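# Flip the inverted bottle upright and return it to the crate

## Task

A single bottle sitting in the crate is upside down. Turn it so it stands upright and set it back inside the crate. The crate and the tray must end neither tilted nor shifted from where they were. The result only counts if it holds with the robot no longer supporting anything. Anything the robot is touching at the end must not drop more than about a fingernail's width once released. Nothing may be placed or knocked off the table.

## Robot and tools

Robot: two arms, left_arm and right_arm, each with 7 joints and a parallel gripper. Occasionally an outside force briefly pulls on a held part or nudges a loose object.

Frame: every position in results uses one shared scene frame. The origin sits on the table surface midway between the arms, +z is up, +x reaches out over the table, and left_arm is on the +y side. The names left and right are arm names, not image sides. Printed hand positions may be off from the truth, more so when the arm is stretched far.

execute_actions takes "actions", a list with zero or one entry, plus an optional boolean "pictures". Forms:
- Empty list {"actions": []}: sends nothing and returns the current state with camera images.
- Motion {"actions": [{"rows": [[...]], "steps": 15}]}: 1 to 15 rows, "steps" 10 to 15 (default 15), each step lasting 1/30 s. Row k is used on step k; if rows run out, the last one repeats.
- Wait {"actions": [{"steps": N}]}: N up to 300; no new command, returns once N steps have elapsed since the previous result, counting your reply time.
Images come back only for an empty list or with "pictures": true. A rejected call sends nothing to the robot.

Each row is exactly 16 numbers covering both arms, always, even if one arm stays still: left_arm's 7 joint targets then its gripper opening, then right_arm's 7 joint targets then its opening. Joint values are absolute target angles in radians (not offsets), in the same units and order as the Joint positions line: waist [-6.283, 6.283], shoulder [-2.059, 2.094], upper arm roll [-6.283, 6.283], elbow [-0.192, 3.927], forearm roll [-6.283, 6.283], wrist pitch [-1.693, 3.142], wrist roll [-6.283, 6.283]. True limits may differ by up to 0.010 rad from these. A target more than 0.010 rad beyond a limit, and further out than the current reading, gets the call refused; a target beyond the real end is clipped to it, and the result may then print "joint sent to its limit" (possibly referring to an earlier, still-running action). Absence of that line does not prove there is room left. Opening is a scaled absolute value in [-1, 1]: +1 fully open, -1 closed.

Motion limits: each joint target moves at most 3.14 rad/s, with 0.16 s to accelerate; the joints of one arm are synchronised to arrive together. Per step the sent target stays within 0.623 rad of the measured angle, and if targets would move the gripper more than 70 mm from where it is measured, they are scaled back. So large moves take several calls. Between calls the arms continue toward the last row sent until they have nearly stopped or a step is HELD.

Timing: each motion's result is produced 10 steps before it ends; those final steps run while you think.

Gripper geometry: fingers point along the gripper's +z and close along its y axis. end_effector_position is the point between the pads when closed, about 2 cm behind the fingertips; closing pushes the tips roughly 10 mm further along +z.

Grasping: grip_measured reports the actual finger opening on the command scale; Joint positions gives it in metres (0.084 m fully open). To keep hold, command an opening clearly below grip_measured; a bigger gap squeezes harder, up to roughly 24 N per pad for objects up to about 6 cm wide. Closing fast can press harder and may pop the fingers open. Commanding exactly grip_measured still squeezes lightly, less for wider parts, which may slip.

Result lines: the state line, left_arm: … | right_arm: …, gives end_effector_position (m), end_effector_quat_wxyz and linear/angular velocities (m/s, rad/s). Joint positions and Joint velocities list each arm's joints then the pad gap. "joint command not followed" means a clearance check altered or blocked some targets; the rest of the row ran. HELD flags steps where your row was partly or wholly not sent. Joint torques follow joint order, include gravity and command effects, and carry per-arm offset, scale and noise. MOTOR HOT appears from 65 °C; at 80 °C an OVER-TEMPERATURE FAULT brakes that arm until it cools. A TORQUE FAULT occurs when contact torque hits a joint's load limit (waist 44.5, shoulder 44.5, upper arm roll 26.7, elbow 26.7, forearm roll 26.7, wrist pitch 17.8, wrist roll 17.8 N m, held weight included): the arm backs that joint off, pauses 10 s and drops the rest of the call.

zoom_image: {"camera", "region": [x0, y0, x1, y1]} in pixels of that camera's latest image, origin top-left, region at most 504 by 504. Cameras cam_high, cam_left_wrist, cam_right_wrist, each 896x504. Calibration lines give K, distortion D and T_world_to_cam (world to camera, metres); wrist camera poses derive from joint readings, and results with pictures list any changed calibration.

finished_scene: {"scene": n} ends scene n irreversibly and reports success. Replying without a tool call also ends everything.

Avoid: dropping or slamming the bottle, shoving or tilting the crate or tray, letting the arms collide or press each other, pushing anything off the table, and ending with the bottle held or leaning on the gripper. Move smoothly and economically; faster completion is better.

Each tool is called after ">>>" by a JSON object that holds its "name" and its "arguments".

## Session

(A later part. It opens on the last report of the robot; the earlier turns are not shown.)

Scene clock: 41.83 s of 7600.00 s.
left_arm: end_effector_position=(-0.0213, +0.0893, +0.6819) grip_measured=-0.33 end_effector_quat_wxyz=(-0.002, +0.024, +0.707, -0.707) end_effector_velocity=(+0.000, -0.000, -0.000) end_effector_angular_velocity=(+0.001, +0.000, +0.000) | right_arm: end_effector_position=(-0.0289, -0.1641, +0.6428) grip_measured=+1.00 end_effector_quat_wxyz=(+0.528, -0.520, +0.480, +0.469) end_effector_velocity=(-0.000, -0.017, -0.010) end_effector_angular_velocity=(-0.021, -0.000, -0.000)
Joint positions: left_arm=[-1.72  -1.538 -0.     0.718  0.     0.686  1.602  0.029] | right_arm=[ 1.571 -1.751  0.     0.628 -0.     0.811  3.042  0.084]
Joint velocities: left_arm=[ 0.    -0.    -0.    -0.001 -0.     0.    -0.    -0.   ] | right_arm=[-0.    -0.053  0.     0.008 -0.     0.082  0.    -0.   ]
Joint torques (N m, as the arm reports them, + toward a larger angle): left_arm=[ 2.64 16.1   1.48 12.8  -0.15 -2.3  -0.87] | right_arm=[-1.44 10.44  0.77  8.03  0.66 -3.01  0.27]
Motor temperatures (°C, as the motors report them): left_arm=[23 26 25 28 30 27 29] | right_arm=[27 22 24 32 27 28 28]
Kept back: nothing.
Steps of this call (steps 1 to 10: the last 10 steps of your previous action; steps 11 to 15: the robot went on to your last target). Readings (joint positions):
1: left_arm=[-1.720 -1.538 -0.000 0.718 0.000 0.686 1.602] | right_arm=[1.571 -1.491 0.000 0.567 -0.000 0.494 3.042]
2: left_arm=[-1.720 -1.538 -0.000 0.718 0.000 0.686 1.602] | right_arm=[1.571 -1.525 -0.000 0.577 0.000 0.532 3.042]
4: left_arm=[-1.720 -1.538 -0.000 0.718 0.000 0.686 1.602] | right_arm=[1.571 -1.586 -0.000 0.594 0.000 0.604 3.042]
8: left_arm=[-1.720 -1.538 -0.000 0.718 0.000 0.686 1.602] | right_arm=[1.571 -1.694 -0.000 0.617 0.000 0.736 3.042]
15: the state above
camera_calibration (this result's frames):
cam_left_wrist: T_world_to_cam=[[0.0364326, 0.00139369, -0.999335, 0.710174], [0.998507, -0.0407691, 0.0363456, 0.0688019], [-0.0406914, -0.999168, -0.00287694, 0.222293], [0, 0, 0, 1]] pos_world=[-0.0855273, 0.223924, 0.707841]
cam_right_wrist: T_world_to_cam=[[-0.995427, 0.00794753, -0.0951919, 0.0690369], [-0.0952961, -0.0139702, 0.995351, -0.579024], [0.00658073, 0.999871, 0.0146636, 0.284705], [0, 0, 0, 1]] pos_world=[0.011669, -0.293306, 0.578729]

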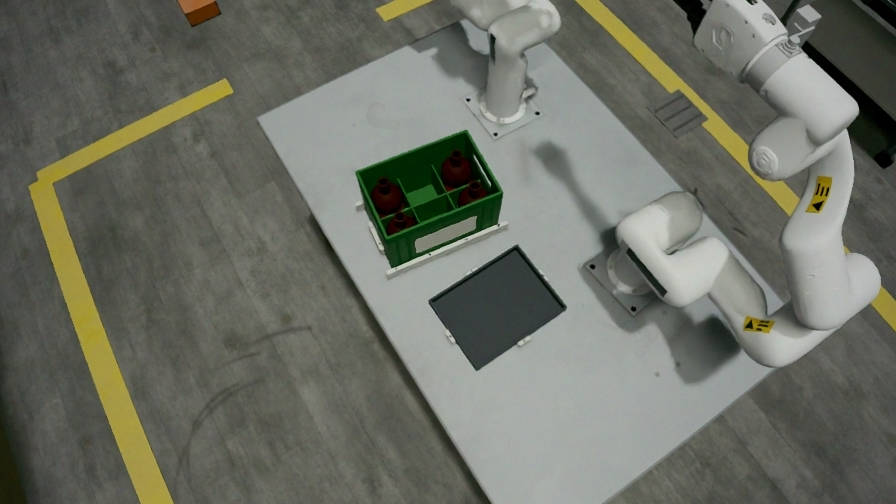

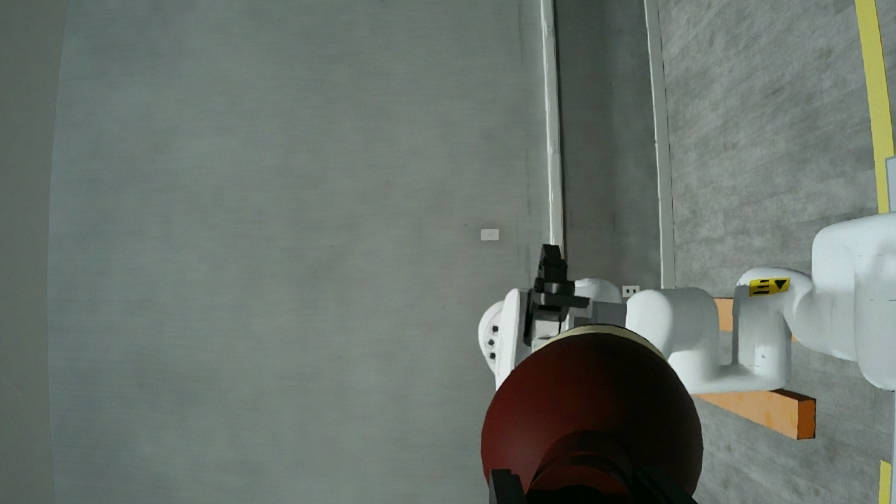

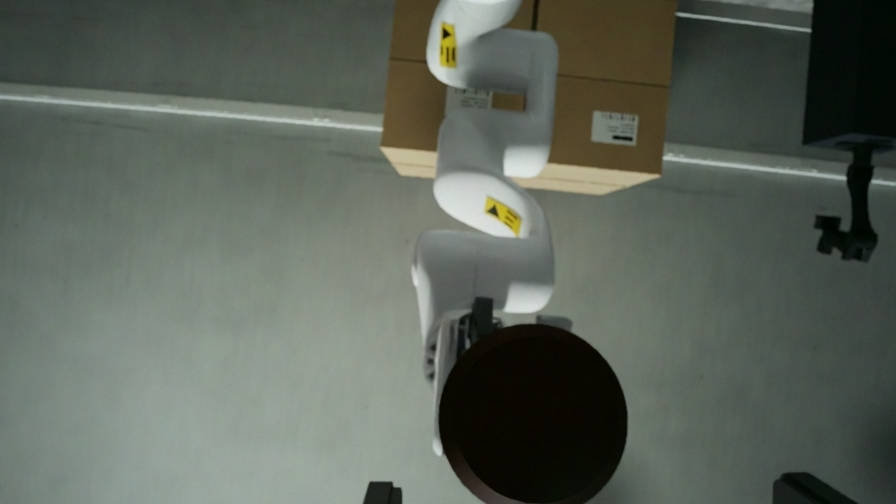

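>>> {"name": "execute_actions", "arguments": {"actions": [{"rows":[[-0.933,0.0746,0,1.7079,0,1.6333,1.602,-1,1.5708,-1.7585,0,0.6308,0,0.8185,3.042,1]],"steps":15}]}}

>>> {"name": "execute_actions", "arguments": {"actions": [{"steps":45}], "pictures": true}}

Scene clock: 42.40 s of 7600.00 s.
left_arm: end_effector_position=(-0.0071, +0.0804, +0.6852) grip_measured=-0.33 end_effector_quat_wxyz=(+0.024, -0.004, +0.733, -0.679) end_effector_velocity=(+0.253, -0.165, +0.061) end_effector_angular_velocity=(+1.288, +0.041, +1.352) | right_arm: end_effector_position=(-0.0290, -0.1670, +0.6429) grip_measured=+1.00 end_effector_quat_wxyz=(+0.529, -0.520, +0.479, +0.469) end_effector_velocity=(+0.000, -0.001, +0.000) end_effector_angular_velocity=(+0.002, +0.000, -0.000)
Joint positions: left_arm=[-1.643 -1.464  0.001  0.798 -0.     0.766  1.602  0.029] | right_arm=[ 1.571 -1.758  0.     0.631 -0.     0.818  3.042  0.084]
Joint velocities: left_arm=[ 1.354  1.342 -0.011  1.379 -0.001  1.325  0.    -0.   ] | right_arm=[-0.    -0.002 -0.     0.    -0.     0.     0.    -0.   ]
Joint torques (N m, as the arm reports them, + toward a larger angle): left_arm=[ 9.49 32.63  0.83 13.93  0.29 -1.55 -0.87] | right_arm=[-1.23  9.6   1.33  7.85  0.66 -2.8   0.33]
Motor temperatures (°C, as the motors report them): left_arm=[23 26 25 28 30 27 29] | right_arm=[27 22 24 31 27 28 28]
Steps of this call (steps 1 to 12: the robot went on to your last target; steps 13 to 17: the first 5 steps of this action). Readings (joint positions):
13: left_arm=[-1.720 -1.538 0.000 0.718 -0.000 0.686 1.602] | right_arm=[1.571 -1.758 0.000 0.631 -0.000 0.818 3.042]
14: left_arm=[-1.717 -1.536 0.000 0.721 -0.000 0.689 1.602] | right_arm=[1.571 -1.758 0.000 0.631 -0.000 0.818 3.042]
16: left_arm=[-1.682 -1.502 0.001 0.758 -0.000 0.727 1.602] | right_arm=[1.571 -1.758 0.000 0.631 -0.000 0.818 3.042]
17: the state above

Scene clock: 43.90 s of 7600.00 s.
left_arm: end_effector_position=(+0.3099, -0.0896, +0.4199) grip_measured=-0.41 end_effector_quat_wxyz=(+0.009, -0.347, +0.938, -0.021) end_effector_velocity=(+0.085, -0.008, -0.220) end_effector_angular_velocity=(+0.412, +0.374, +0.119) | right_arm: end_effector_position=(-0.0290, -0.1671, +0.6429) grip_measured=+1.00 end_effector_quat_wxyz=(+0.529, -0.520, +0.479, +0.469) end_effector_velocity=(-0.000, -0.001, +0.000) end_effector_angular_velocity=(+0.001, -0.000, +0.001)
Joint positions: left_arm=[-0.943  0.026  0.001  1.69   0.     1.618  1.602  0.026] | right_arm=[ 1.571 -1.758 -0.     0.631 -0.     0.818  3.042  0.084]
Joint velocities: left_arm=[ 0.108  0.535  0.01   0.117  0.002  0.139 -0.    -0.02 ] | right_arm=[ 0.001 -0.002  0.     0.    -0.     0.     0.     0.   ]
Joint torques (N m, as the arm reports them, + toward a larger angle): left_arm=[  1.55 -37.59  -0.15  21.02  -0.19  -0.89  -0.82] | right_arm=[-1.37 10.07  1.28  7.76  0.42 -2.66  0.21]
Motor temperatures (°C, as the motors report them): left_arm=[23 26 25 28 30 27 29] | right_arm=[27 22 24 31 27 28 28]
Kept back: nothing.
Steps of this call (steps 1 to 10: the last 10 steps of your previous action; steps 11 to 45: the robot went on to your last target). Readings (joint positions):
1: left_arm=[-1.595 -1.415 0.000 0.847 -0.000 0.813 1.602] | right_arm=[1.571 -1.758 0.000 0.631 -0.000 0.818 3.042]
2: left_arm=[-1.544 -1.364 -0.001 0.897 -0.000 0.862 1.602] | right_arm=[1.571 -1.758 0.000 0.631 -0.000 0.818 3.042]
4: left_arm=[-1.449 -1.267 -0.002 0.991 -0.000 0.957 1.602] | right_arm=[1.571 -1.758 0.000 0.631 -0.000 0.818 3.042]
8: left_arm=[-1.294 -1.089 -0.001 1.169 0.000 1.135 1.602] | right_arm=[1.571 -1.758 0.000 0.631 0.000 0.818 3.042]
45: the state above
camera_calibration (this result's frames):
cam_left_wrist: T_world_to_cam=[[-0.646768, 0.76147, -0.043072, 0.314819], [0.762242, 0.647288, -0.00241323, -0.10852], [0.0260424, -0.0343921, -0.999069, 0.540323], [0, 0, 0, 1]] pos_world=[0.272262, -0.150899, 0.553118]
cam_right_wrist: T_world_to_cam=[[-0.995427, 0.00811394, -0.0951812, 0.0690439], [-0.0953, -0.0157914, 0.995323, -0.579457], [0.00657295, 0.999842, 0.0164924, 0.286579], [0, 0, 0, 1]] pos_world=[0.0116223, -0.296244, 0.578592]

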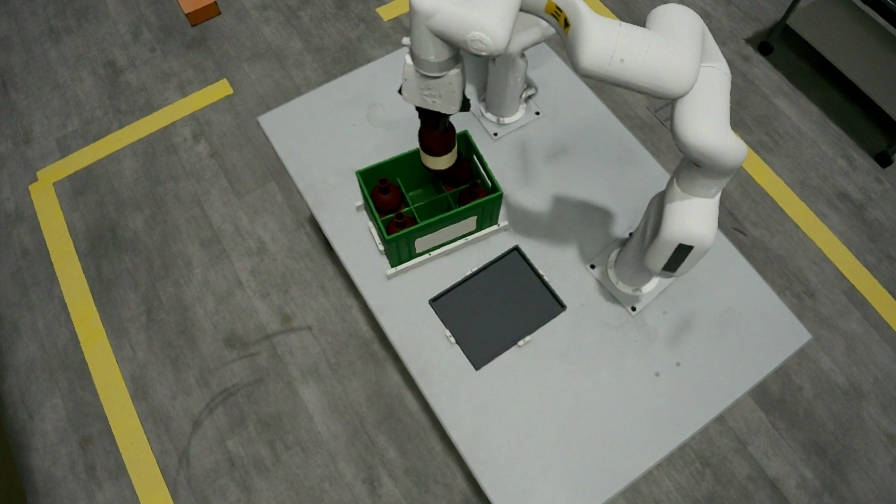

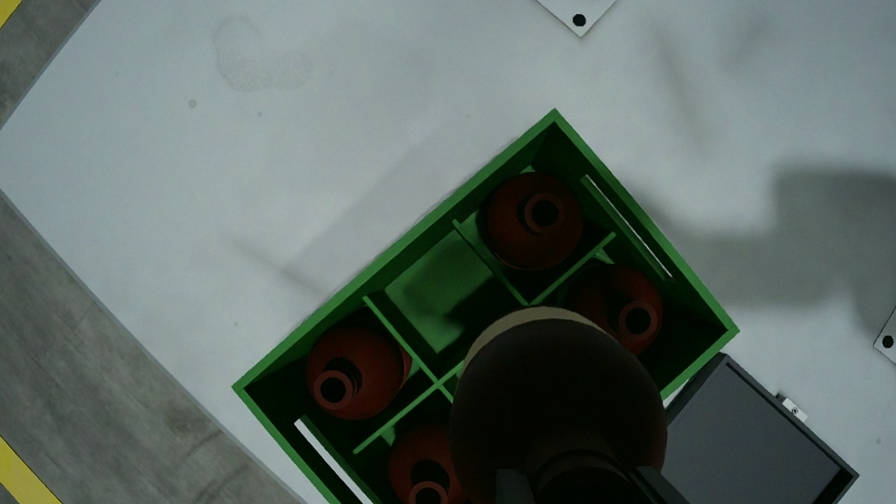

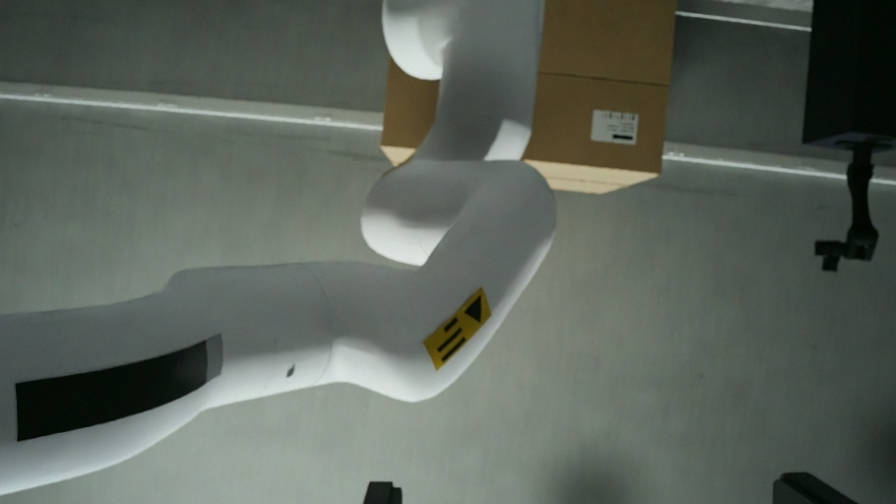

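>>> {"name": "execute_actions", "arguments": {"actions": [{"steps":20}], "pictures": true}}

Scene clock: 44.57 s of 7600.00 s.
left_arm: end_effector_position=(+0.3173, -0.0907, +0.4028) grip_measured=-0.42 end_effector_quat_wxyz=(+0.000, -0.352, +0.936, -0.000) end_effector_velocity=(+0.000, +0.000, -0.002) end_effector_angular_velocity=(+0.003, +0.003, +0.001) | right_arm: end_effector_position=(-0.0290, -0.1671, +0.6429) grip_measured=+1.00 end_effector_quat_wxyz=(+0.529, -0.520, +0.479, +0.469) end_effector_velocity=(+0.000, +0.000, -0.000) end_effector_angular_velocity=(-0.001, +0.000, +0.001)
Joint positions: left_arm=[-0.933  0.074 -0.     1.708 -0.     1.633  1.602  0.026] | right_arm=[ 1.571 -1.759 -0.     0.631 -0.     0.819  3.042  0.084]
Joint velocities: left_arm=[ 0.     0.003  0.001 -0.001 -0.001  0.    -0.     0.   ] | right_arm=[ 0.001  0.001 -0.     0.    -0.     0.    -0.    -0.   ]
Joint torques (N m, as the arm reports them, + toward a larger angle): left_arm=[  2.7  -26.7    0.64  18.26  -0.13  -1.11  -0.68] | right_arm=[-0.86 10.08  1.37  8.    0.46 -2.65  0.38]
Motor temperatures (°C, as the motors report them): left_arm=[23 26 25 29 30 27 29] | right_arm=[27 22 24 31 27 28 28]
Kept back: nothing.
Steps of this call (steps 1 to 20: the robot went on to your last target). Readings (joint positions):
1: left_arm=[-0.940 0.041 0.001 1.694 0.000 1.622 1.602] | right_arm=[1.571 -1.758 0.000 0.631 -0.000 0.818 3.042]
2: left_arm=[-0.938 0.052 0.001 1.697 0.000 1.625 1.602] | right_arm=[1.571 -1.758 0.000 0.631 -0.000 0.819 3.042]
4: left_arm=[-0.935 0.063 0.001 1.702 0.000 1.629 1.602] | right_arm=[1.571 -1.758 0.000 0.631 0.000 0.819 3.042]
8: left_arm=[-0.934 0.069 -0.000 1.708 -0.000 1.632 1.602] | right_arm=[1.571 -1.758 0.000 0.631 -0.000 0.818 3.042]
20: the state above
camera_calibration (this result's frames):
cam_left_wrist: T_world_to_cam=[[-0.654733, 0.755858, 0.00211467, 0.303512], [0.755847, 0.654735, -0.00411237, -0.110097], [-0.00449291, -0.00109413, -0.999989, 0.536066], [0, 0, 0, 1]] pos_world=[0.284344, -0.156741, 0.534966]
cam_right_wrist: T_world_to_cam=[[-0.995427, 0.00811388, -0.0951808, 0.0690437], [-0.0952996, -0.0157912, 0.995323, -0.579457], [0.00657292, 0.999842, 0.0164922, 0.286579], [0, 0, 0, 1]] pos_world=[0.0116223, -0.296244, 0.578592]

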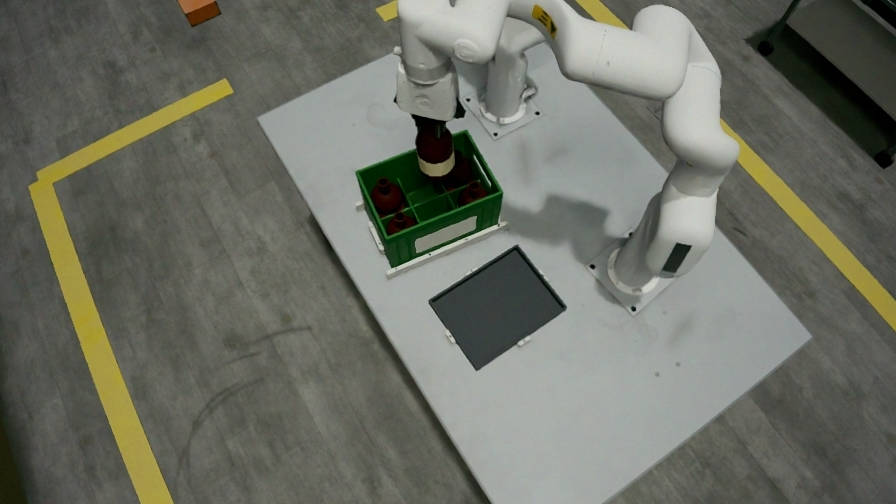

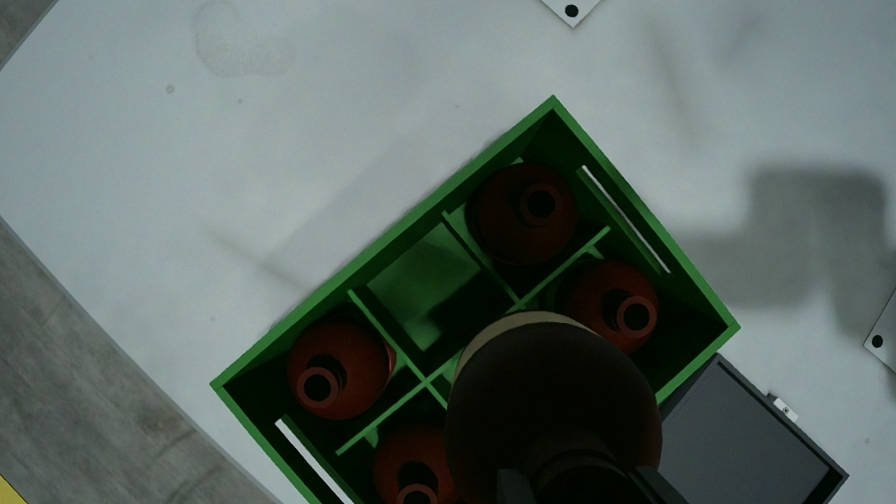

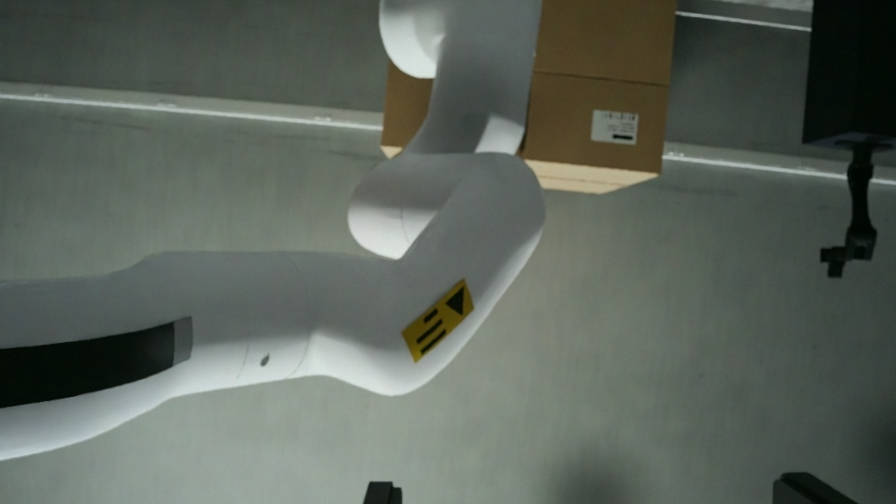

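>>> {"name": "execute_actions", "arguments": {"actions": [{"rows":[[-0.906,-0.0116,0,1.3181,0,1.3297,1.602,-1,1.5708,-1.7585,0,0.6308,0,0.8185,3.042,1]],"steps":15}]}}

>>> {"name": "execute_actions", "arguments": {"actions": [{"steps":20}], "pictures": true}}

Scene clock: 45.47 s of 7600.00 s.
left_arm: end_effector_position=(+0.3197, -0.0903, +0.3866) grip_measured=-0.42 end_effector_quat_wxyz=(+0.002, -0.354, +0.935, -0.004) end_effector_velocity=(+0.026, +0.032, -0.305) end_effector_angular_velocity=(-0.006, -0.006, +0.083) | right_arm: end_effector_position=(-0.0290, -0.1671, +0.6429) grip_measured=+1.00 end_effector_quat_wxyz=(+0.529, -0.520, +0.479, +0.469) end_effector_velocity=(+0.000, -0.000, -0.000) end_effector_angular_velocity=(+0.000, +0.000, -0.001)
Joint positions: left_arm=[-0.928  0.055 -0.001  1.635 -0.     1.571  1.602  0.026] | right_arm=[ 1.571 -1.759  0.     0.631 -0.     0.819  3.042  0.084]
Joint velocities: left_arm=[ 0.085 -0.292 -0.002 -1.244  0.    -0.961 -0.    -0.001] | right_arm=[-0.001 -0.    -0.     0.    -0.     0.    -0.    -0.   ]
Joint torques (N m, as the arm reports them, + toward a larger angle): left_arm=[  3.51 -18.37   1.75  11.08   0.03  -0.63  -0.73] | right_arm=[-1.35  9.97  0.7   8.09  0.88 -2.74  0.41]
Motor temperatures (°C, as the motors report them): left_arm=[23 26 25 29 30 27 29] | right_arm=[27 22 24 31 27 28 28]
Steps of this call (steps 1 to 15: the robot went on to your last target; steps 16 to 22: nothing new was sent; steps 23 to 27: the first 5 steps of this action). Readings (joint positions):
23: left_arm=[-0.933 0.075 -0.000 1.708 -0.000 1.633 1.602] | right_arm=[1.571 -1.759 -0.000 0.631 -0.000 0.819 3.042]
24: left_arm=[-0.933 0.074 -0.000 1.705 -0.000 1.631 1.602] | right_arm=[1.571 -1.758 -0.000 0.631 -0.000 0.818 3.042]
26: left_arm=[-0.931 0.064 -0.001 1.672 -0.000 1.601 1.602] | right_arm=[1.571 -1.758 -0.000 0.631 -0.000 0.819 3.042]
27: the state above

Scene clock: 46.13 s of 7600.00 s.
left_arm: end_effector_position=(+0.3192, -0.0740, +0.3031) grip_measured=-0.42 end_effector_quat_wxyz=(+0.000, -0.364, +0.931, -0.000) end_effector_velocity=(-0.000, +0.002, -0.004) end_effector_angular_velocity=(+0.004, +0.002, +0.001) | right_arm: end_effector_position=(-0.0290, -0.1671, +0.6429) grip_measured=+1.00 end_effector_quat_wxyz=(+0.529, -0.520, +0.479, +0.469) end_effector_velocity=(+0.000, +0.000, -0.000) end_effector_angular_velocity=(-0.001, -0.001, -0.002)
Joint positions: left_arm=[-0.906 -0.012 -0.     1.319 -0.     1.33   1.602  0.026] | right_arm=[ 1.571 -1.759  0.     0.631  0.     0.819  3.042  0.084]
Joint velocities: left_arm=[ 0.001 -0.001  0.    -0.011  0.001 -0.006  0.    -0.   ] | right_arm=[-0.001  0.     0.001 -0.    -0.     0.     0.     0.   ]
Joint torques (N m, as the arm reports them, + toward a larger angle): left_arm=[  2.37 -25.33   0.78  19.38   0.06  -1.14  -0.75] | right_arm=[-1.12 10.3   1.01  7.51  0.45 -2.81  0.02]
Motor temperatures (°C, as the motors report them): left_arm=[23 26 25 29 30 27 29] | right_arm=[27 22 24 31 27 28 28]
Kept back: nothing.
Steps of this call (steps 1 to 10: the last 10 steps of your previous action; steps 11 to 20: the robot went on to your last target). Readings (joint positions):
1: left_arm=[-0.925 0.045 -0.001 1.591 -0.000 1.538 1.602] | right_arm=[1.571 -1.758 -0.000 0.631 0.000 0.819 3.042]
2: left_arm=[-0.922 0.037 -0.000 1.545 -0.000 1.505 1.602] | right_arm=[1.571 -1.758 -0.000 0.631 -0.000 0.819 3.042]
4: left_arm=[-0.916 0.022 0.000 1.460 0.000 1.444 1.602] | right_arm=[1.571 -1.758 0.000 0.631 -0.000 0.819 3.042]
8: left_arm=[-0.909 -0.000 0.000 1.357 0.000 1.364 1.602] | right_arm=[1.571 -1.758 -0.000 0.631 0.000 0.819 3.042]
20: the state above
camera_calibration (this result's frames):
cam_left_wrist: T_world_to_cam=[[-0.67487, 0.737934, 0.0019268, 0.297514], [0.737924, 0.674872, -0.00410042, -0.115735], [-0.00432618, -0.00134542, -0.99999, 0.436339], [0, 0, 0, 1]] pos_world=[0.288074, -0.140852, 0.435287]
cam_right_wrist: T_world_to_cam=[[-0.995427, 0.0081138, -0.0951811, 0.0690438], [-0.0952999, -0.0157913, 0.995323, -0.579457], [0.00657282, 0.999842, 0.0164924, 0.286579], [0, 0, 0, 1]] pos_world=[0.0116223, -0.296244, 0.578592]

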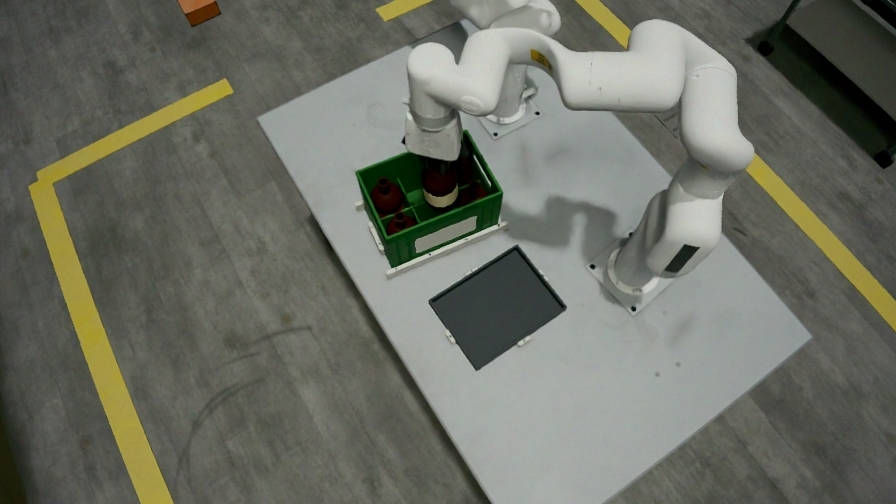

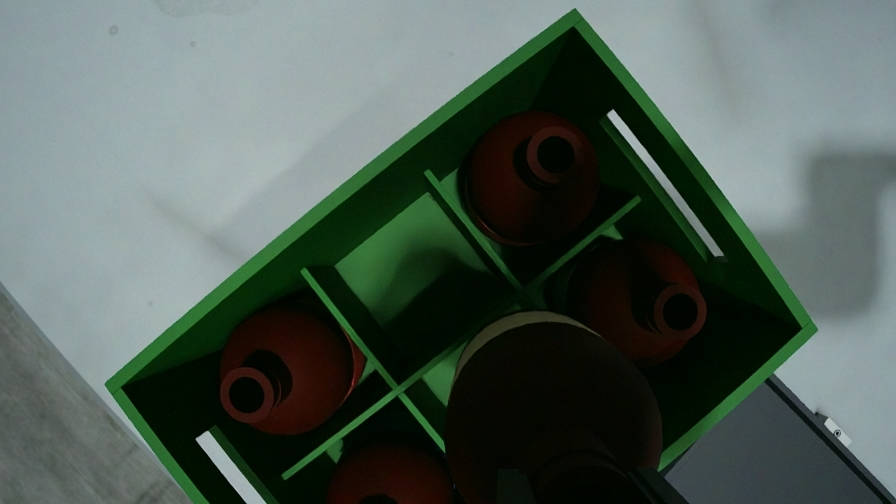

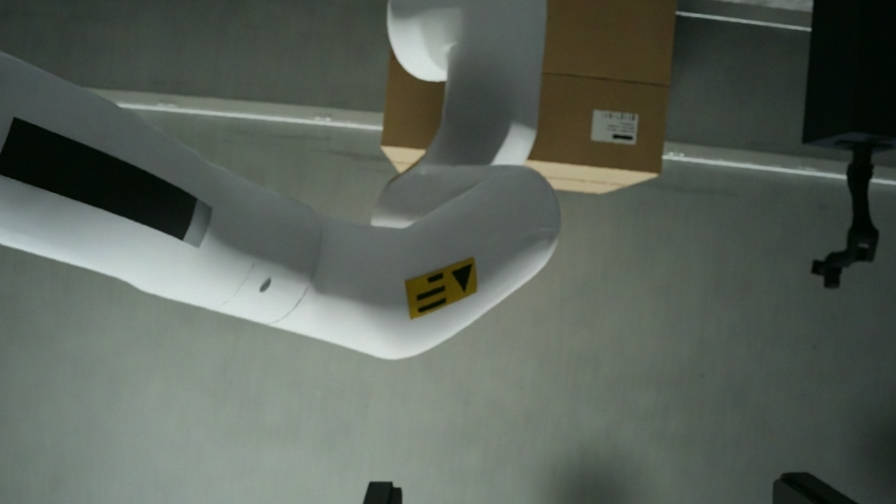

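>>> {"name": "execute_actions", "arguments": {"actions": [{"rows":[[-0.906,0.0093,0,1.1699,0,1.1606,1.602,-1,1.5708,-1.7585,0,0.6308,0,0.8185,3.042,1]],"steps":15}]}}

>>> {"name": "execute_actions", "arguments": {"actions": [{"steps":15}]}}

Scene clock: 46.70 s of 7600.00 s.
left_arm: end_effector_position=(+0.3212, -0.0759, +0.2832) grip_measured=-0.42 end_effector_quat_wxyz=(+0.002, -0.364, +0.931, -0.005) end_effector_velocity=(-0.007, +0.007, -0.336) end_effector_angular_velocity=(+0.068, +0.069, -0.000) | right_arm: end_effector_position=(-0.0290, -0.1671, +0.6429) grip_measured=+1.00 end_effector_quat_wxyz=(+0.529, -0.520, +0.479, +0.469) end_effector_velocity=(+0.000, -0.000, +0.000) end_effector_angular_velocity=(+0.001, +0.000, +0.000)
Joint positions: left_arm=[-0.906 -0.007 -0.     1.265 -0.     1.262  1.602  0.026] | right_arm=[ 1.571 -1.758 -0.     0.631 -0.     0.819  3.042  0.084]
Joint velocities: left_arm=[ 0.     0.132 -0.001 -0.788 -0.001 -0.823 -0.     0.   ] | right_arm=[ 0. -0. -0.  0. -0. -0.  0.  0.]
Joint torques (N m, as the arm reports them, + toward a larger angle): left_arm=[  2.86 -17.81   0.75  14.56  -0.01  -0.28  -0.64] | right_arm=[-0.87  9.87  1.15  7.77  0.7  -2.76  0.39]
Motor temperatures (°C, as the motors report them): left_arm=[23 26 25 29 30 27 29] | right_arm=[27 22 24 31 27 28 28]
Steps of this call (steps 1 to 12: the robot went on to your last target; steps 13 to 17: the first 5 steps of this action). Readings (joint positions):
13: left_arm=[-0.906 -0.012 -0.000 1.318 -0.000 1.330 1.602] | right_arm=[1.571 -1.758 -0.000 0.631 0.000 0.818 3.042]
14: left_arm=[-0.906 -0.012 -0.000 1.316 -0.000 1.326 1.602] | right_arm=[1.571 -1.759 -0.000 0.631 -0.000 0.819 3.042]
16: left_arm=[-0.906 -0.011 -0.000 1.290 -0.000 1.290 1.602] | right_arm=[1.571 -1.758 0.000 0.631 0.000 0.818 3.042]
17: the state above

Scene clock: 47.20 s of 7600.00 s.
left_arm: end_effector_position=(+0.3216, -0.0750, +0.2476) grip_measured=-0.40 end_effector_quat_wxyz=(+0.003, -0.365, +0.931, -0.006) end_effector_velocity=(-0.002, -0.000, -0.006) end_effector_angular_velocity=(+0.002, +0.005, -0.001) | right_arm: end_effector_position=(-0.0290, -0.1671, +0.6429) grip_measured=+1.00 end_effector_quat_wxyz=(+0.529, -0.520, +0.479, +0.469) end_effector_velocity=(-0.000, -0.000, -0.000) end_effector_angular_velocity=(+0.000, -0.000, -0.000)
Joint positions: left_arm=[-0.905  0.005  0.001  1.177  0.     1.159  1.602  0.026] | right_arm=[ 1.571 -1.758  0.     0.631  0.     0.819  3.042  0.084]
Joint velocities: left_arm=[-0.001  0.004 -0.001 -0.011 -0.002 -0.009 -0.     0.   ] | right_arm=[-0.    -0.001  0.    -0.     0.     0.    -0.    -0.   ]
Joint torques (N m, as the arm reports them, + toward a larger angle): left_arm=[ 0.38 -5.04 -2.14  3.13 -0.69  0.79 -0.68] | right_arm=[-1.24  9.66  1.04  7.95  0.74 -2.64  0.23]
Motor temperatures (°C, as the motors report them): left_arm=[23 26 25 29 30 27 29] | right_arm=[27 22 24 31 27 28 28]
Kept back: nothing.
Steps of this call (steps 1 to 10: the last 10 steps of your previous action; steps 11 to 15: the robot went on to your last target). Readings (joint positions):
1: left_arm=[-0.906 -0.002 -0.000 1.239 -0.000 1.237 1.602] | right_arm=[1.571 -1.758 0.000 0.631 -0.000 0.819 3.042]
2: left_arm=[-0.906 0.003 -0.000 1.216 0.000 1.216 1.602] | right_arm=[1.571 -1.759 -0.000 0.631 0.000 0.819 3.042]
4: left_arm=[-0.906 0.009 0.001 1.192 0.000 1.189 1.602] | right_arm=[1.571 -1.758 0.000 0.631 -0.000 0.819 3.042]
8: left_arm=[-0.905 0.004 0.001 1.181 0.001 1.168 1.602] | right_arm=[1.571 -1.758 0.000 0.631 -0.000 0.818 3.042]
15: the state above

Contact at 0.2476 — bottle bottom resting on divider. Look.

>>> {"name": "execute_actions", "arguments": {"actions": []}}

Scene clock: 47.43 s of 7600.00 s.
left_arm: end_effector_position=(+0.3214, -0.0753, +0.2470) grip_measured=-0.40 end_effector_quat_wxyz=(+0.002, -0.365, +0.931, -0.005) end_effector_velocity=(-0.000, -0.002, +0.001) end_effector_angular_velocity=(+0.003, +0.000, -0.006) | right_arm: end_effector_position=(-0.0290, -0.1671, +0.6429) grip_measured=+1.00 end_effector_quat_wxyz=(+0.529, -0.520, +0.479, +0.469) end_effector_velocity=(+0.000, +0.000, +0.000) end_effector_angular_velocity=(-0.000, +0.000, +0.001)
Joint positions: left_arm=[-0.906  0.006  0.001  1.177  0.     1.159  1.602  0.026] | right_arm=[ 1.571 -1.759 -0.     0.631 -0.     0.819  3.042  0.084]
Joint velocities: left_arm=[-0.002  0.006 -0.003  0.011  0.002  0.007  0.     0.   ] | right_arm=[ 0.001  0.    -0.     0.    -0.    -0.    -0.     0.   ]
Joint torques (N m, as the arm reports them, + toward a larger angle): left_arm=[ 0.08 -1.91 -2.72  0.19 -0.67  1.56 -0.71] | right_arm=[-1.2   9.97  0.99  7.78  0.49 -2.55  0.35]
Motor temperatures (°C, as the motors report them): left_arm=[23 26 25 29 30 27 29] | right_arm=[27 22 24 31 27 28 28]
Kept back: nothing.
Steps of this call (steps 1 to 7: the robot went on to your last target). Readings (joint positions):
1: left_arm=[-0.905 0.005 0.001 1.176 0.000 1.159 1.602] | right_arm=[1.571 -1.758 0.000 0.631 0.000 0.819 3.042]
2: left_arm=[-0.905 0.005 0.001 1.176 0.000 1.159 1.602] | right_arm=[1.571 -1.758 0.000 0.631 -0.000 0.819 3.042]
4: left_arm=[-0.905 0.006 0.001 1.176 0.000 1.158 1.602] | right_arm=[1.571 -1.759 -0.000 0.631 0.000 0.818 3.042]
7: the state above
camera_calibration (this result's frames):
cam_left_wrist: T_world_to_cam=[[-0.675696, 0.737129, -0.00869684, 0.302908], [0.737173, 0.675695, -0.00357213, -0.116458], [0.00324329, -0.00882475, -0.999956, 0.37718], [0, 0, 0, 1]] pos_world=[0.2893, -0.141264, 0.379382]
cam_right_wrist: T_world_to_cam=[[-0.995427, 0.00811393, -0.0951811, 0.0690439], [-0.0952999, -0.0157911, 0.995323, -0.579457], [0.00657297, 0.999842, 0.0164922, 0.286579], [0, 0, 0, 1]] pos_world=[0.0116223, -0.296244, 0.578592]

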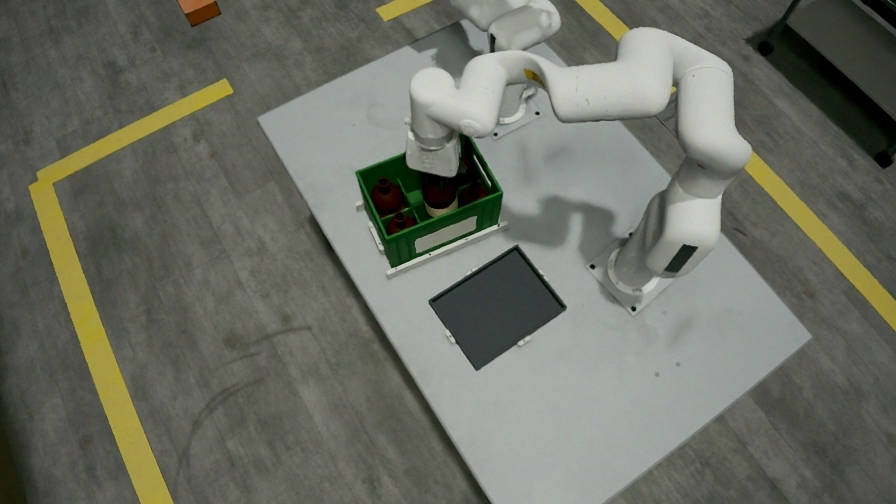

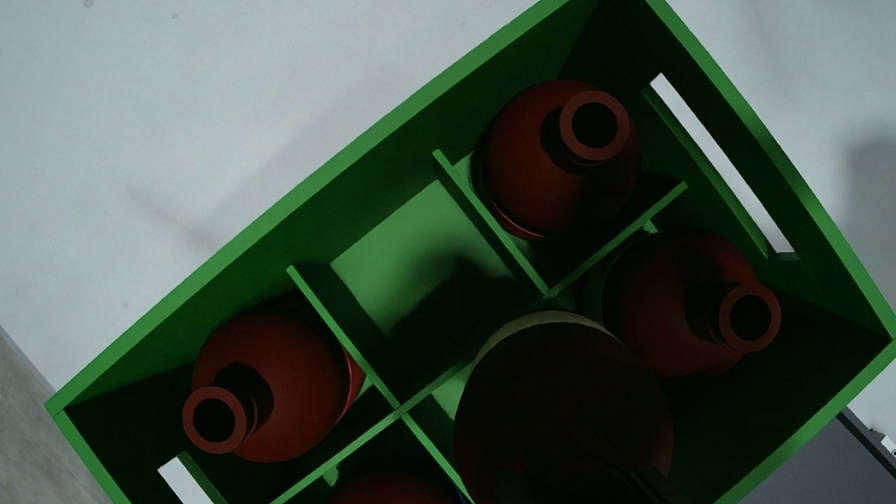

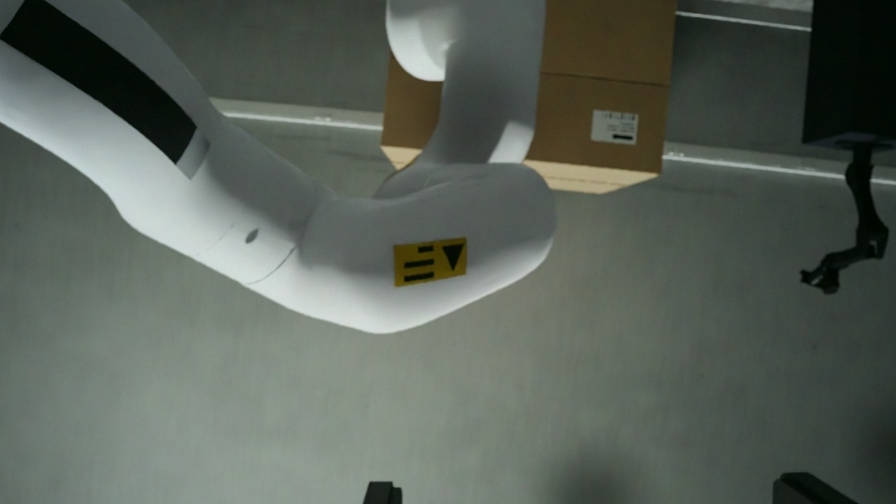

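>>> {"name": "execute_actions", "arguments": {"actions": [{"rows":[[-0.890,-0.003,0,1.225,0,1.228,1.602,-1,1.5708,-1.7585,0,0.6308,0,0.8185,3.042,1]],"steps":15}]}}

>>> {"name": "execute_actions", "arguments": {"actions": [{"rows":[[-0.890,0.0093,0,1.15,0,1.14,1.602,-1,1.5708,-1.7585,0,0.6308,0,0.8185,3.042,1]],"steps":15}]}}

>>> {"name": "execute_actions", "arguments": {"actions": [{"steps":15}]}}

Scene clock: 48.80 s of 7600.00 s.
left_arm: end_effector_position=(+0.3192, -0.0709, +0.2501) grip_measured=-0.42 end_effector_quat_wxyz=(-0.003, -0.367, +0.930, +0.006) end_effector_velocity=(-0.013, +0.047, +0.019) end_effector_angular_velocity=(+0.147, +0.155, +0.056) | right_arm: end_effector_position=(-0.0290, -0.1671, +0.6429) grip_measured=+1.00 end_effector_quat_wxyz=(+0.529, -0.520, +0.479, +0.469) end_effector_velocity=(+0.000, +0.000, -0.000) end_effector_angular_velocity=(-0.001, +0.000, -0.001)
Joint positions: left_arm=[-0.899  0.008 -0.002  1.193 -0.001  1.198  1.602  0.026] | right_arm=[ 1.571 -1.758 -0.     0.631  0.     0.818  3.042  0.084]
Joint velocities: left_arm=[ 0.065  0.018 -0.011  0.122 -0.006  0.317  0.001 -0.   ] | right_arm=[-0.001  0.001 -0.     0.     0.     0.    -0.     0.   ]
Joint torques (N m, as the arm reports them, + toward a larger angle): left_arm=[  2.65 -23.82   1.02  17.13  -0.09  -0.48  -0.68] | right_arm=[-1.04 10.25  1.    7.65  0.84 -2.64  0.23]
Motor temperatures (°C, as the motors report them): left_arm=[23 26 25 28 30 27 29] | right_arm=[27 22 24 31 27 28 28]
Steps of this call (steps 1 to 15: the robot went on to your last target; steps 16 to 36: nothing new was sent; steps 37 to 41: the first 5 steps of this action). Readings (joint positions):
37: left_arm=[-0.906 0.007 -0.000 1.178 -0.000 1.161 1.602] | right_arm=[1.571 -1.758 -0.000 0.631 -0.000 0.819 3.042]
38: left_arm=[-0.905 0.007 -0.000 1.180 -0.000 1.164 1.602] | right_arm=[1.571 -1.758 -0.000 0.631 -0.000 0.819 3.042]
40: left_arm=[-0.901 0.008 -0.002 1.189 -0.001 1.186 1.602] | right_arm=[1.571 -1.758 0.000 0.631 0.000 0.819 3.042]
41: the state above

Scene clock: 49.30 s of 7600.00 s.
left_arm: end_effector_position=(+0.3245, -0.0687, +0.2519) grip_measured=-0.42 end_effector_quat_wxyz=(+0.000, -0.372, +0.928, -0.001) end_effector_velocity=(-0.019, +0.021, -0.184) end_effector_angular_velocity=(+0.076, +0.076, +0.003) | right_arm: end_effector_position=(-0.0290, -0.1671, +0.6429) grip_measured=+1.00 end_effector_quat_wxyz=(+0.529, -0.520, +0.479, +0.469) end_effector_velocity=(-0.000, -0.000, +0.000) end_effector_angular_velocity=(+0.001, -0.000, +0.001)
Joint positions: left_arm=[-0.89   0.003 -0.     1.189 -0.     1.184  1.602  0.026] | right_arm=[ 1.571 -1.758  0.     0.631  0.     0.818  3.042  0.084]
Joint velocities: left_arm=[ 0.002  0.089  0.001 -0.404  0.001 -0.385 -0.     0.   ] | right_arm=[ 0.001 -0.     0.     0.    -0.    -0.    -0.    -0.   ]
Joint torques (N m, as the arm reports them, + toward a larger angle): left_arm=[  2.6  -25.01   0.9   19.4    0.01  -0.84  -0.64] | right_arm=[-1.2  10.02  1.26  8.03  0.48 -2.72  0.05]
Motor temperatures (°C, as the motors report them): left_arm=[23 26 25 28 30 27 29] | right_arm=[27 22 24 31 27 28 28]
Steps of this call (steps 1 to 10: the last 10 steps of your previous action; steps 11 to 15: the first 5 steps of this action). Readings (joint positions):
11: left_arm=[-0.891 -0.001 -0.000 1.223 -0.000 1.228 1.602] | right_arm=[1.571 -1.758 0.000 0.631 0.000 0.819 3.042]
12: left_arm=[-0.890 -0.001 -0.000 1.221 -0.000 1.224 1.602] | right_arm=[1.571 -1.759 -0.000 0.631 0.000 0.819 3.042]
14: left_arm=[-0.890 0.000 -0.000 1.202 -0.000 1.198 1.602] | right_arm=[1.571 -1.758 -0.000 0.631 0.000 0.818 3.042]
15: the state above

Scene clock: 49.80 s of 7600.00 s.
left_arm: end_effector_position=(+0.3238, -0.0677, +0.2360) grip_measured=-0.43 end_effector_quat_wxyz=(+0.000, -0.372, +0.928, -0.001) end_effector_velocity=(+0.000, +0.000, -0.001) end_effector_angular_velocity=(+0.001, -0.001, -0.000) | right_arm: end_effector_position=(-0.0290, -0.1671, +0.6429) grip_measured=+1.00 end_effector_quat_wxyz=(+0.529, -0.520, +0.479, +0.469) end_effector_velocity=(+0.000, +0.000, -0.000) end_effector_angular_velocity=(-0.001, +0.000, -0.000)
Joint positions: left_arm=[-0.89   0.009 -0.     1.151 -0.     1.14   1.602  0.025] | right_arm=[ 1.571 -1.758  0.     0.631 -0.     0.819  3.042  0.084]
Joint velocities: left_arm=[ 0.     0.001  0.    -0.002  0.001 -0.003 -0.    -0.   ] | right_arm=[-0.     0.001 -0.     0.     0.    -0.     0.    -0.   ]
Joint torques (N m, as the arm reports them, + toward a larger angle): left_arm=[  2.5  -25.24   0.31  18.25   0.01  -0.65  -0.85] | right_arm=[-1.04 10.14  1.01  7.75  0.35 -2.66  0.31]
Motor temperatures (°C, as the motors report them): left_arm=[23 26 25 29 30 27 29] | right_arm=[27 22 24 31 27 28 28]
Kept back: nothing.
Steps of this call (steps 1 to 10: the last 10 steps of your previous action; steps 11 to 15: the robot went on to your last target). Readings (joint positions):
1: left_arm=[-0.890 0.006 -0.000 1.177 0.000 1.172 1.602] | right_arm=[1.571 -1.758 -0.000 0.631 -0.000 0.818 3.042]
2: left_arm=[-0.890 0.007 0.000 1.169 0.000 1.163 1.602] | right_arm=[1.571 -1.758 0.000 0.631 0.000 0.819 3.042]
4: left_arm=[-0.890 0.010 0.001 1.158 0.000 1.152 1.602] | right_arm=[1.571 -1.759 0.000 0.631 -0.000 0.819 3.042]
8: left_arm=[-0.890 0.009 0.000 1.152 0.000 1.143 1.602] | right_arm=[1.571 -1.758 0.000 0.631 -0.000 0.819 3.042]
15: the state above

Passed. Continue down to 0.19.

>>> {"name": "execute_actions", "arguments": {"actions": [{"rows":[[-0.886,0.0521,0,1.0731,0,1.021,1.602,-1,1.5708,-1.7585,0,0.6308,0,0.8185,3.042,1]],"steps":15}]}}

>>> {"name": "execute_actions", "arguments": {"actions": [{"steps":15}], "pictures": true}}

Scene clock: 50.37 s of 7600.00 s.
left_arm: end_effector_position=(+0.3257, -0.0686, +0.2183) grip_measured=-0.43 end_effector_quat_wxyz=(+0.001, -0.373, +0.928, -0.003) end_effector_velocity=(-0.003, +0.023, -0.264) end_effector_angular_velocity=(+0.091, +0.094, +0.031) | right_arm: end_effector_position=(-0.0290, -0.1671, +0.6429) grip_measured=+1.00 end_effector_quat_wxyz=(+0.529, -0.520, +0.479, +0.469) end_effector_velocity=(+0.000, -0.000, -0.000) end_effector_angular_velocity=(-0.000, -0.000, -0.001)
Joint positions: left_arm=[-0.888  0.026 -0.     1.118  0.     1.086  1.602  0.025] | right_arm=[ 1.571 -1.759  0.     0.631  0.     0.819  3.042  0.084]
Joint velocities: left_arm=[ 0.023  0.265  0.007 -0.435 -0.001 -0.57  -0.001  0.001] | right_arm=[-0.001 -0.     0.    -0.     0.     0.     0.    -0.   ]
Joint torques (N m, as the arm reports them, + toward a larger angle): left_arm=[  2.45 -24.86   0.48  17.56  -0.19  -0.32  -0.61] | right_arm=[-0.95  9.77  1.42  7.78  0.57 -2.69  0.17]
Motor temperatures (°C, as the motors report them): left_arm=[23 26 25 29 30 27 29] | right_arm=[27 22 24 31 27 28 28]
Steps of this call (steps 1 to 12: the robot went on to your last target; steps 13 to 17: the first 5 steps of this action). Readings (joint positions):
13: left_arm=[-0.890 0.009 -0.000 1.150 -0.000 1.140 1.602] | right_arm=[1.571 -1.758 0.000 0.631 0.000 0.819 3.042]
14: left_arm=[-0.890 0.010 -0.000 1.149 -0.000 1.137 1.602] | right_arm=[1.571 -1.758 -0.000 0.631 -0.000 0.818 3.042]
16: left_arm=[-0.889 0.018 -0.000 1.132 -0.000 1.106 1.602] | right_arm=[1.571 -1.758 0.000 0.631 0.000 0.819 3.042]
17: the state above

Scene clock: 50.87 s of 7600.00 s.
left_arm: end_effector_position=(+0.3258, -0.0672, +0.1928) grip_measured=-0.43 end_effector_quat_wxyz=(-0.000, -0.374, +0.928, -0.000) end_effector_velocity=(+0.001, +0.001, -0.002) end_effector_angular_velocity=(+0.001, -0.002, +0.001) | right_arm: end_effector_position=(-0.0290, -0.1671, +0.6429) grip_measured=+1.00 end_effector_quat_wxyz=(+0.529, -0.520, +0.479, +0.469) end_effector_velocity=(+0.000, -0.000, +0.000) end_effector_angular_velocity=(+0.001, +0.000, -0.000)
Joint positions: left_arm=[-0.886  0.052 -0.     1.074 -0.     1.022  1.602  0.025] | right_arm=[ 1.571 -1.758 -0.     0.631  0.     0.818  3.042  0.084]
Joint velocities: left_arm=[ 0.001  0.002  0.001 -0.003  0.003 -0.006  0.     0.   ] | right_arm=[-0.    -0.    -0.    -0.    -0.    -0.001 -0.    -0.   ]
Joint torques (N m, as the arm reports them, + toward a larger angle): left_arm=[  2.86 -26.2    0.82  18.58   0.05  -1.04  -0.73] | right_arm=[-1.36  9.84  1.29  8.04  0.49 -2.61  0.15]
Motor temperatures (°C, as the motors report them): left_arm=[23 26 25 29 30 27 29] | right_arm=[27 22 24 31 27 28 28]
Kept back: nothing.
Steps of this call (steps 1 to 10: the last 10 steps of your previous action; steps 11 to 15: the robot went on to your last target). Readings (joint positions):
1: left_arm=[-0.888 0.035 -0.000 1.104 -0.000 1.069 1.602] | right_arm=[1.571 -1.758 -0.000 0.631 -0.000 0.818 3.042]
2: left_arm=[-0.887 0.042 0.000 1.092 0.000 1.056 1.602] | right_arm=[1.571 -1.758 0.000 0.631 -0.000 0.819 3.042]
4: left_arm=[-0.886 0.049 0.001 1.081 0.000 1.039 1.602] | right_arm=[1.571 -1.758 0.000 0.631 -0.000 0.818 3.042]
8: left_arm=[-0.886 0.051 -0.000 1.076 -0.000 1.026 1.602] | right_arm=[1.571 -1.758 -0.000 0.631 -0.000 0.818 3.042]
15: the state above
camera_calibration (this result's frames):
cam_left_wrist: T_world_to_cam=[[-0.689436, 0.724342, 0.00256686, 0.300811], [0.72433, 0.68944, -0.00422113, -0.120183], [-0.00482724, -0.00105094, -0.999988, 0.326246], [0, 0, 0, 1]] pos_world=[0.296017, -0.134688, 0.324962]
cam_right_wrist: T_world_to_cam=[[-0.995427, 0.00811387, -0.0951809, 0.0690437], [-0.0952997, -0.0157914, 0.995323, -0.579457], [0.00657289, 0.999842, 0.0164924, 0.286579], [0, 0, 0, 1]] pos_world=[0.0116223, -0.296244, 0.578592]

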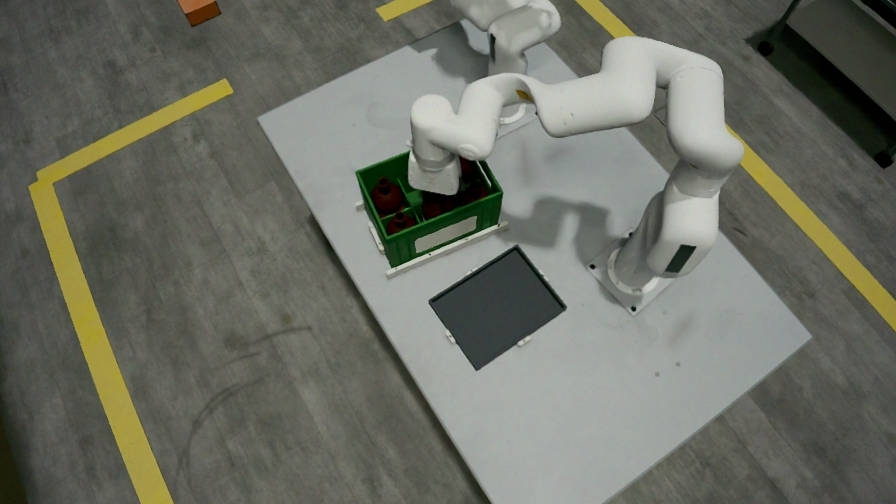

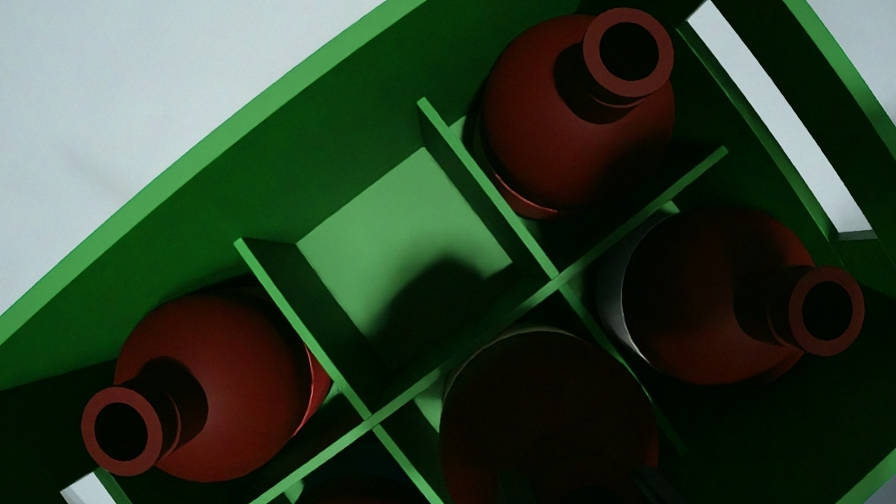

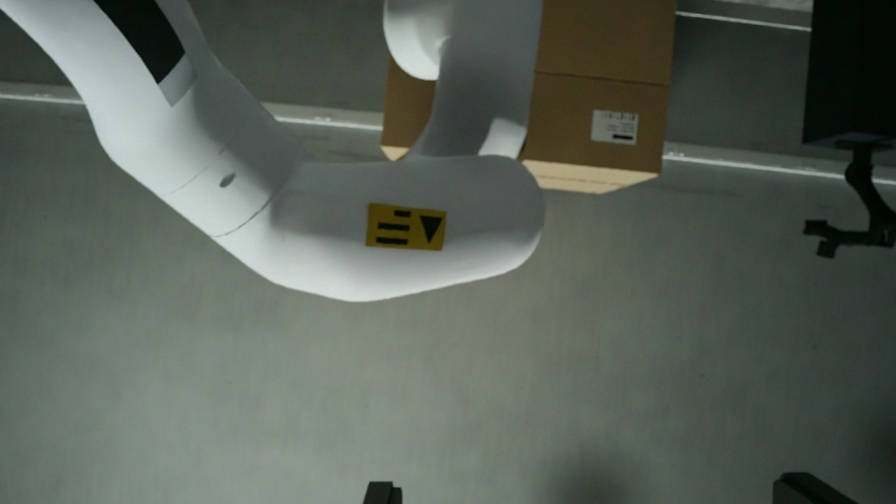

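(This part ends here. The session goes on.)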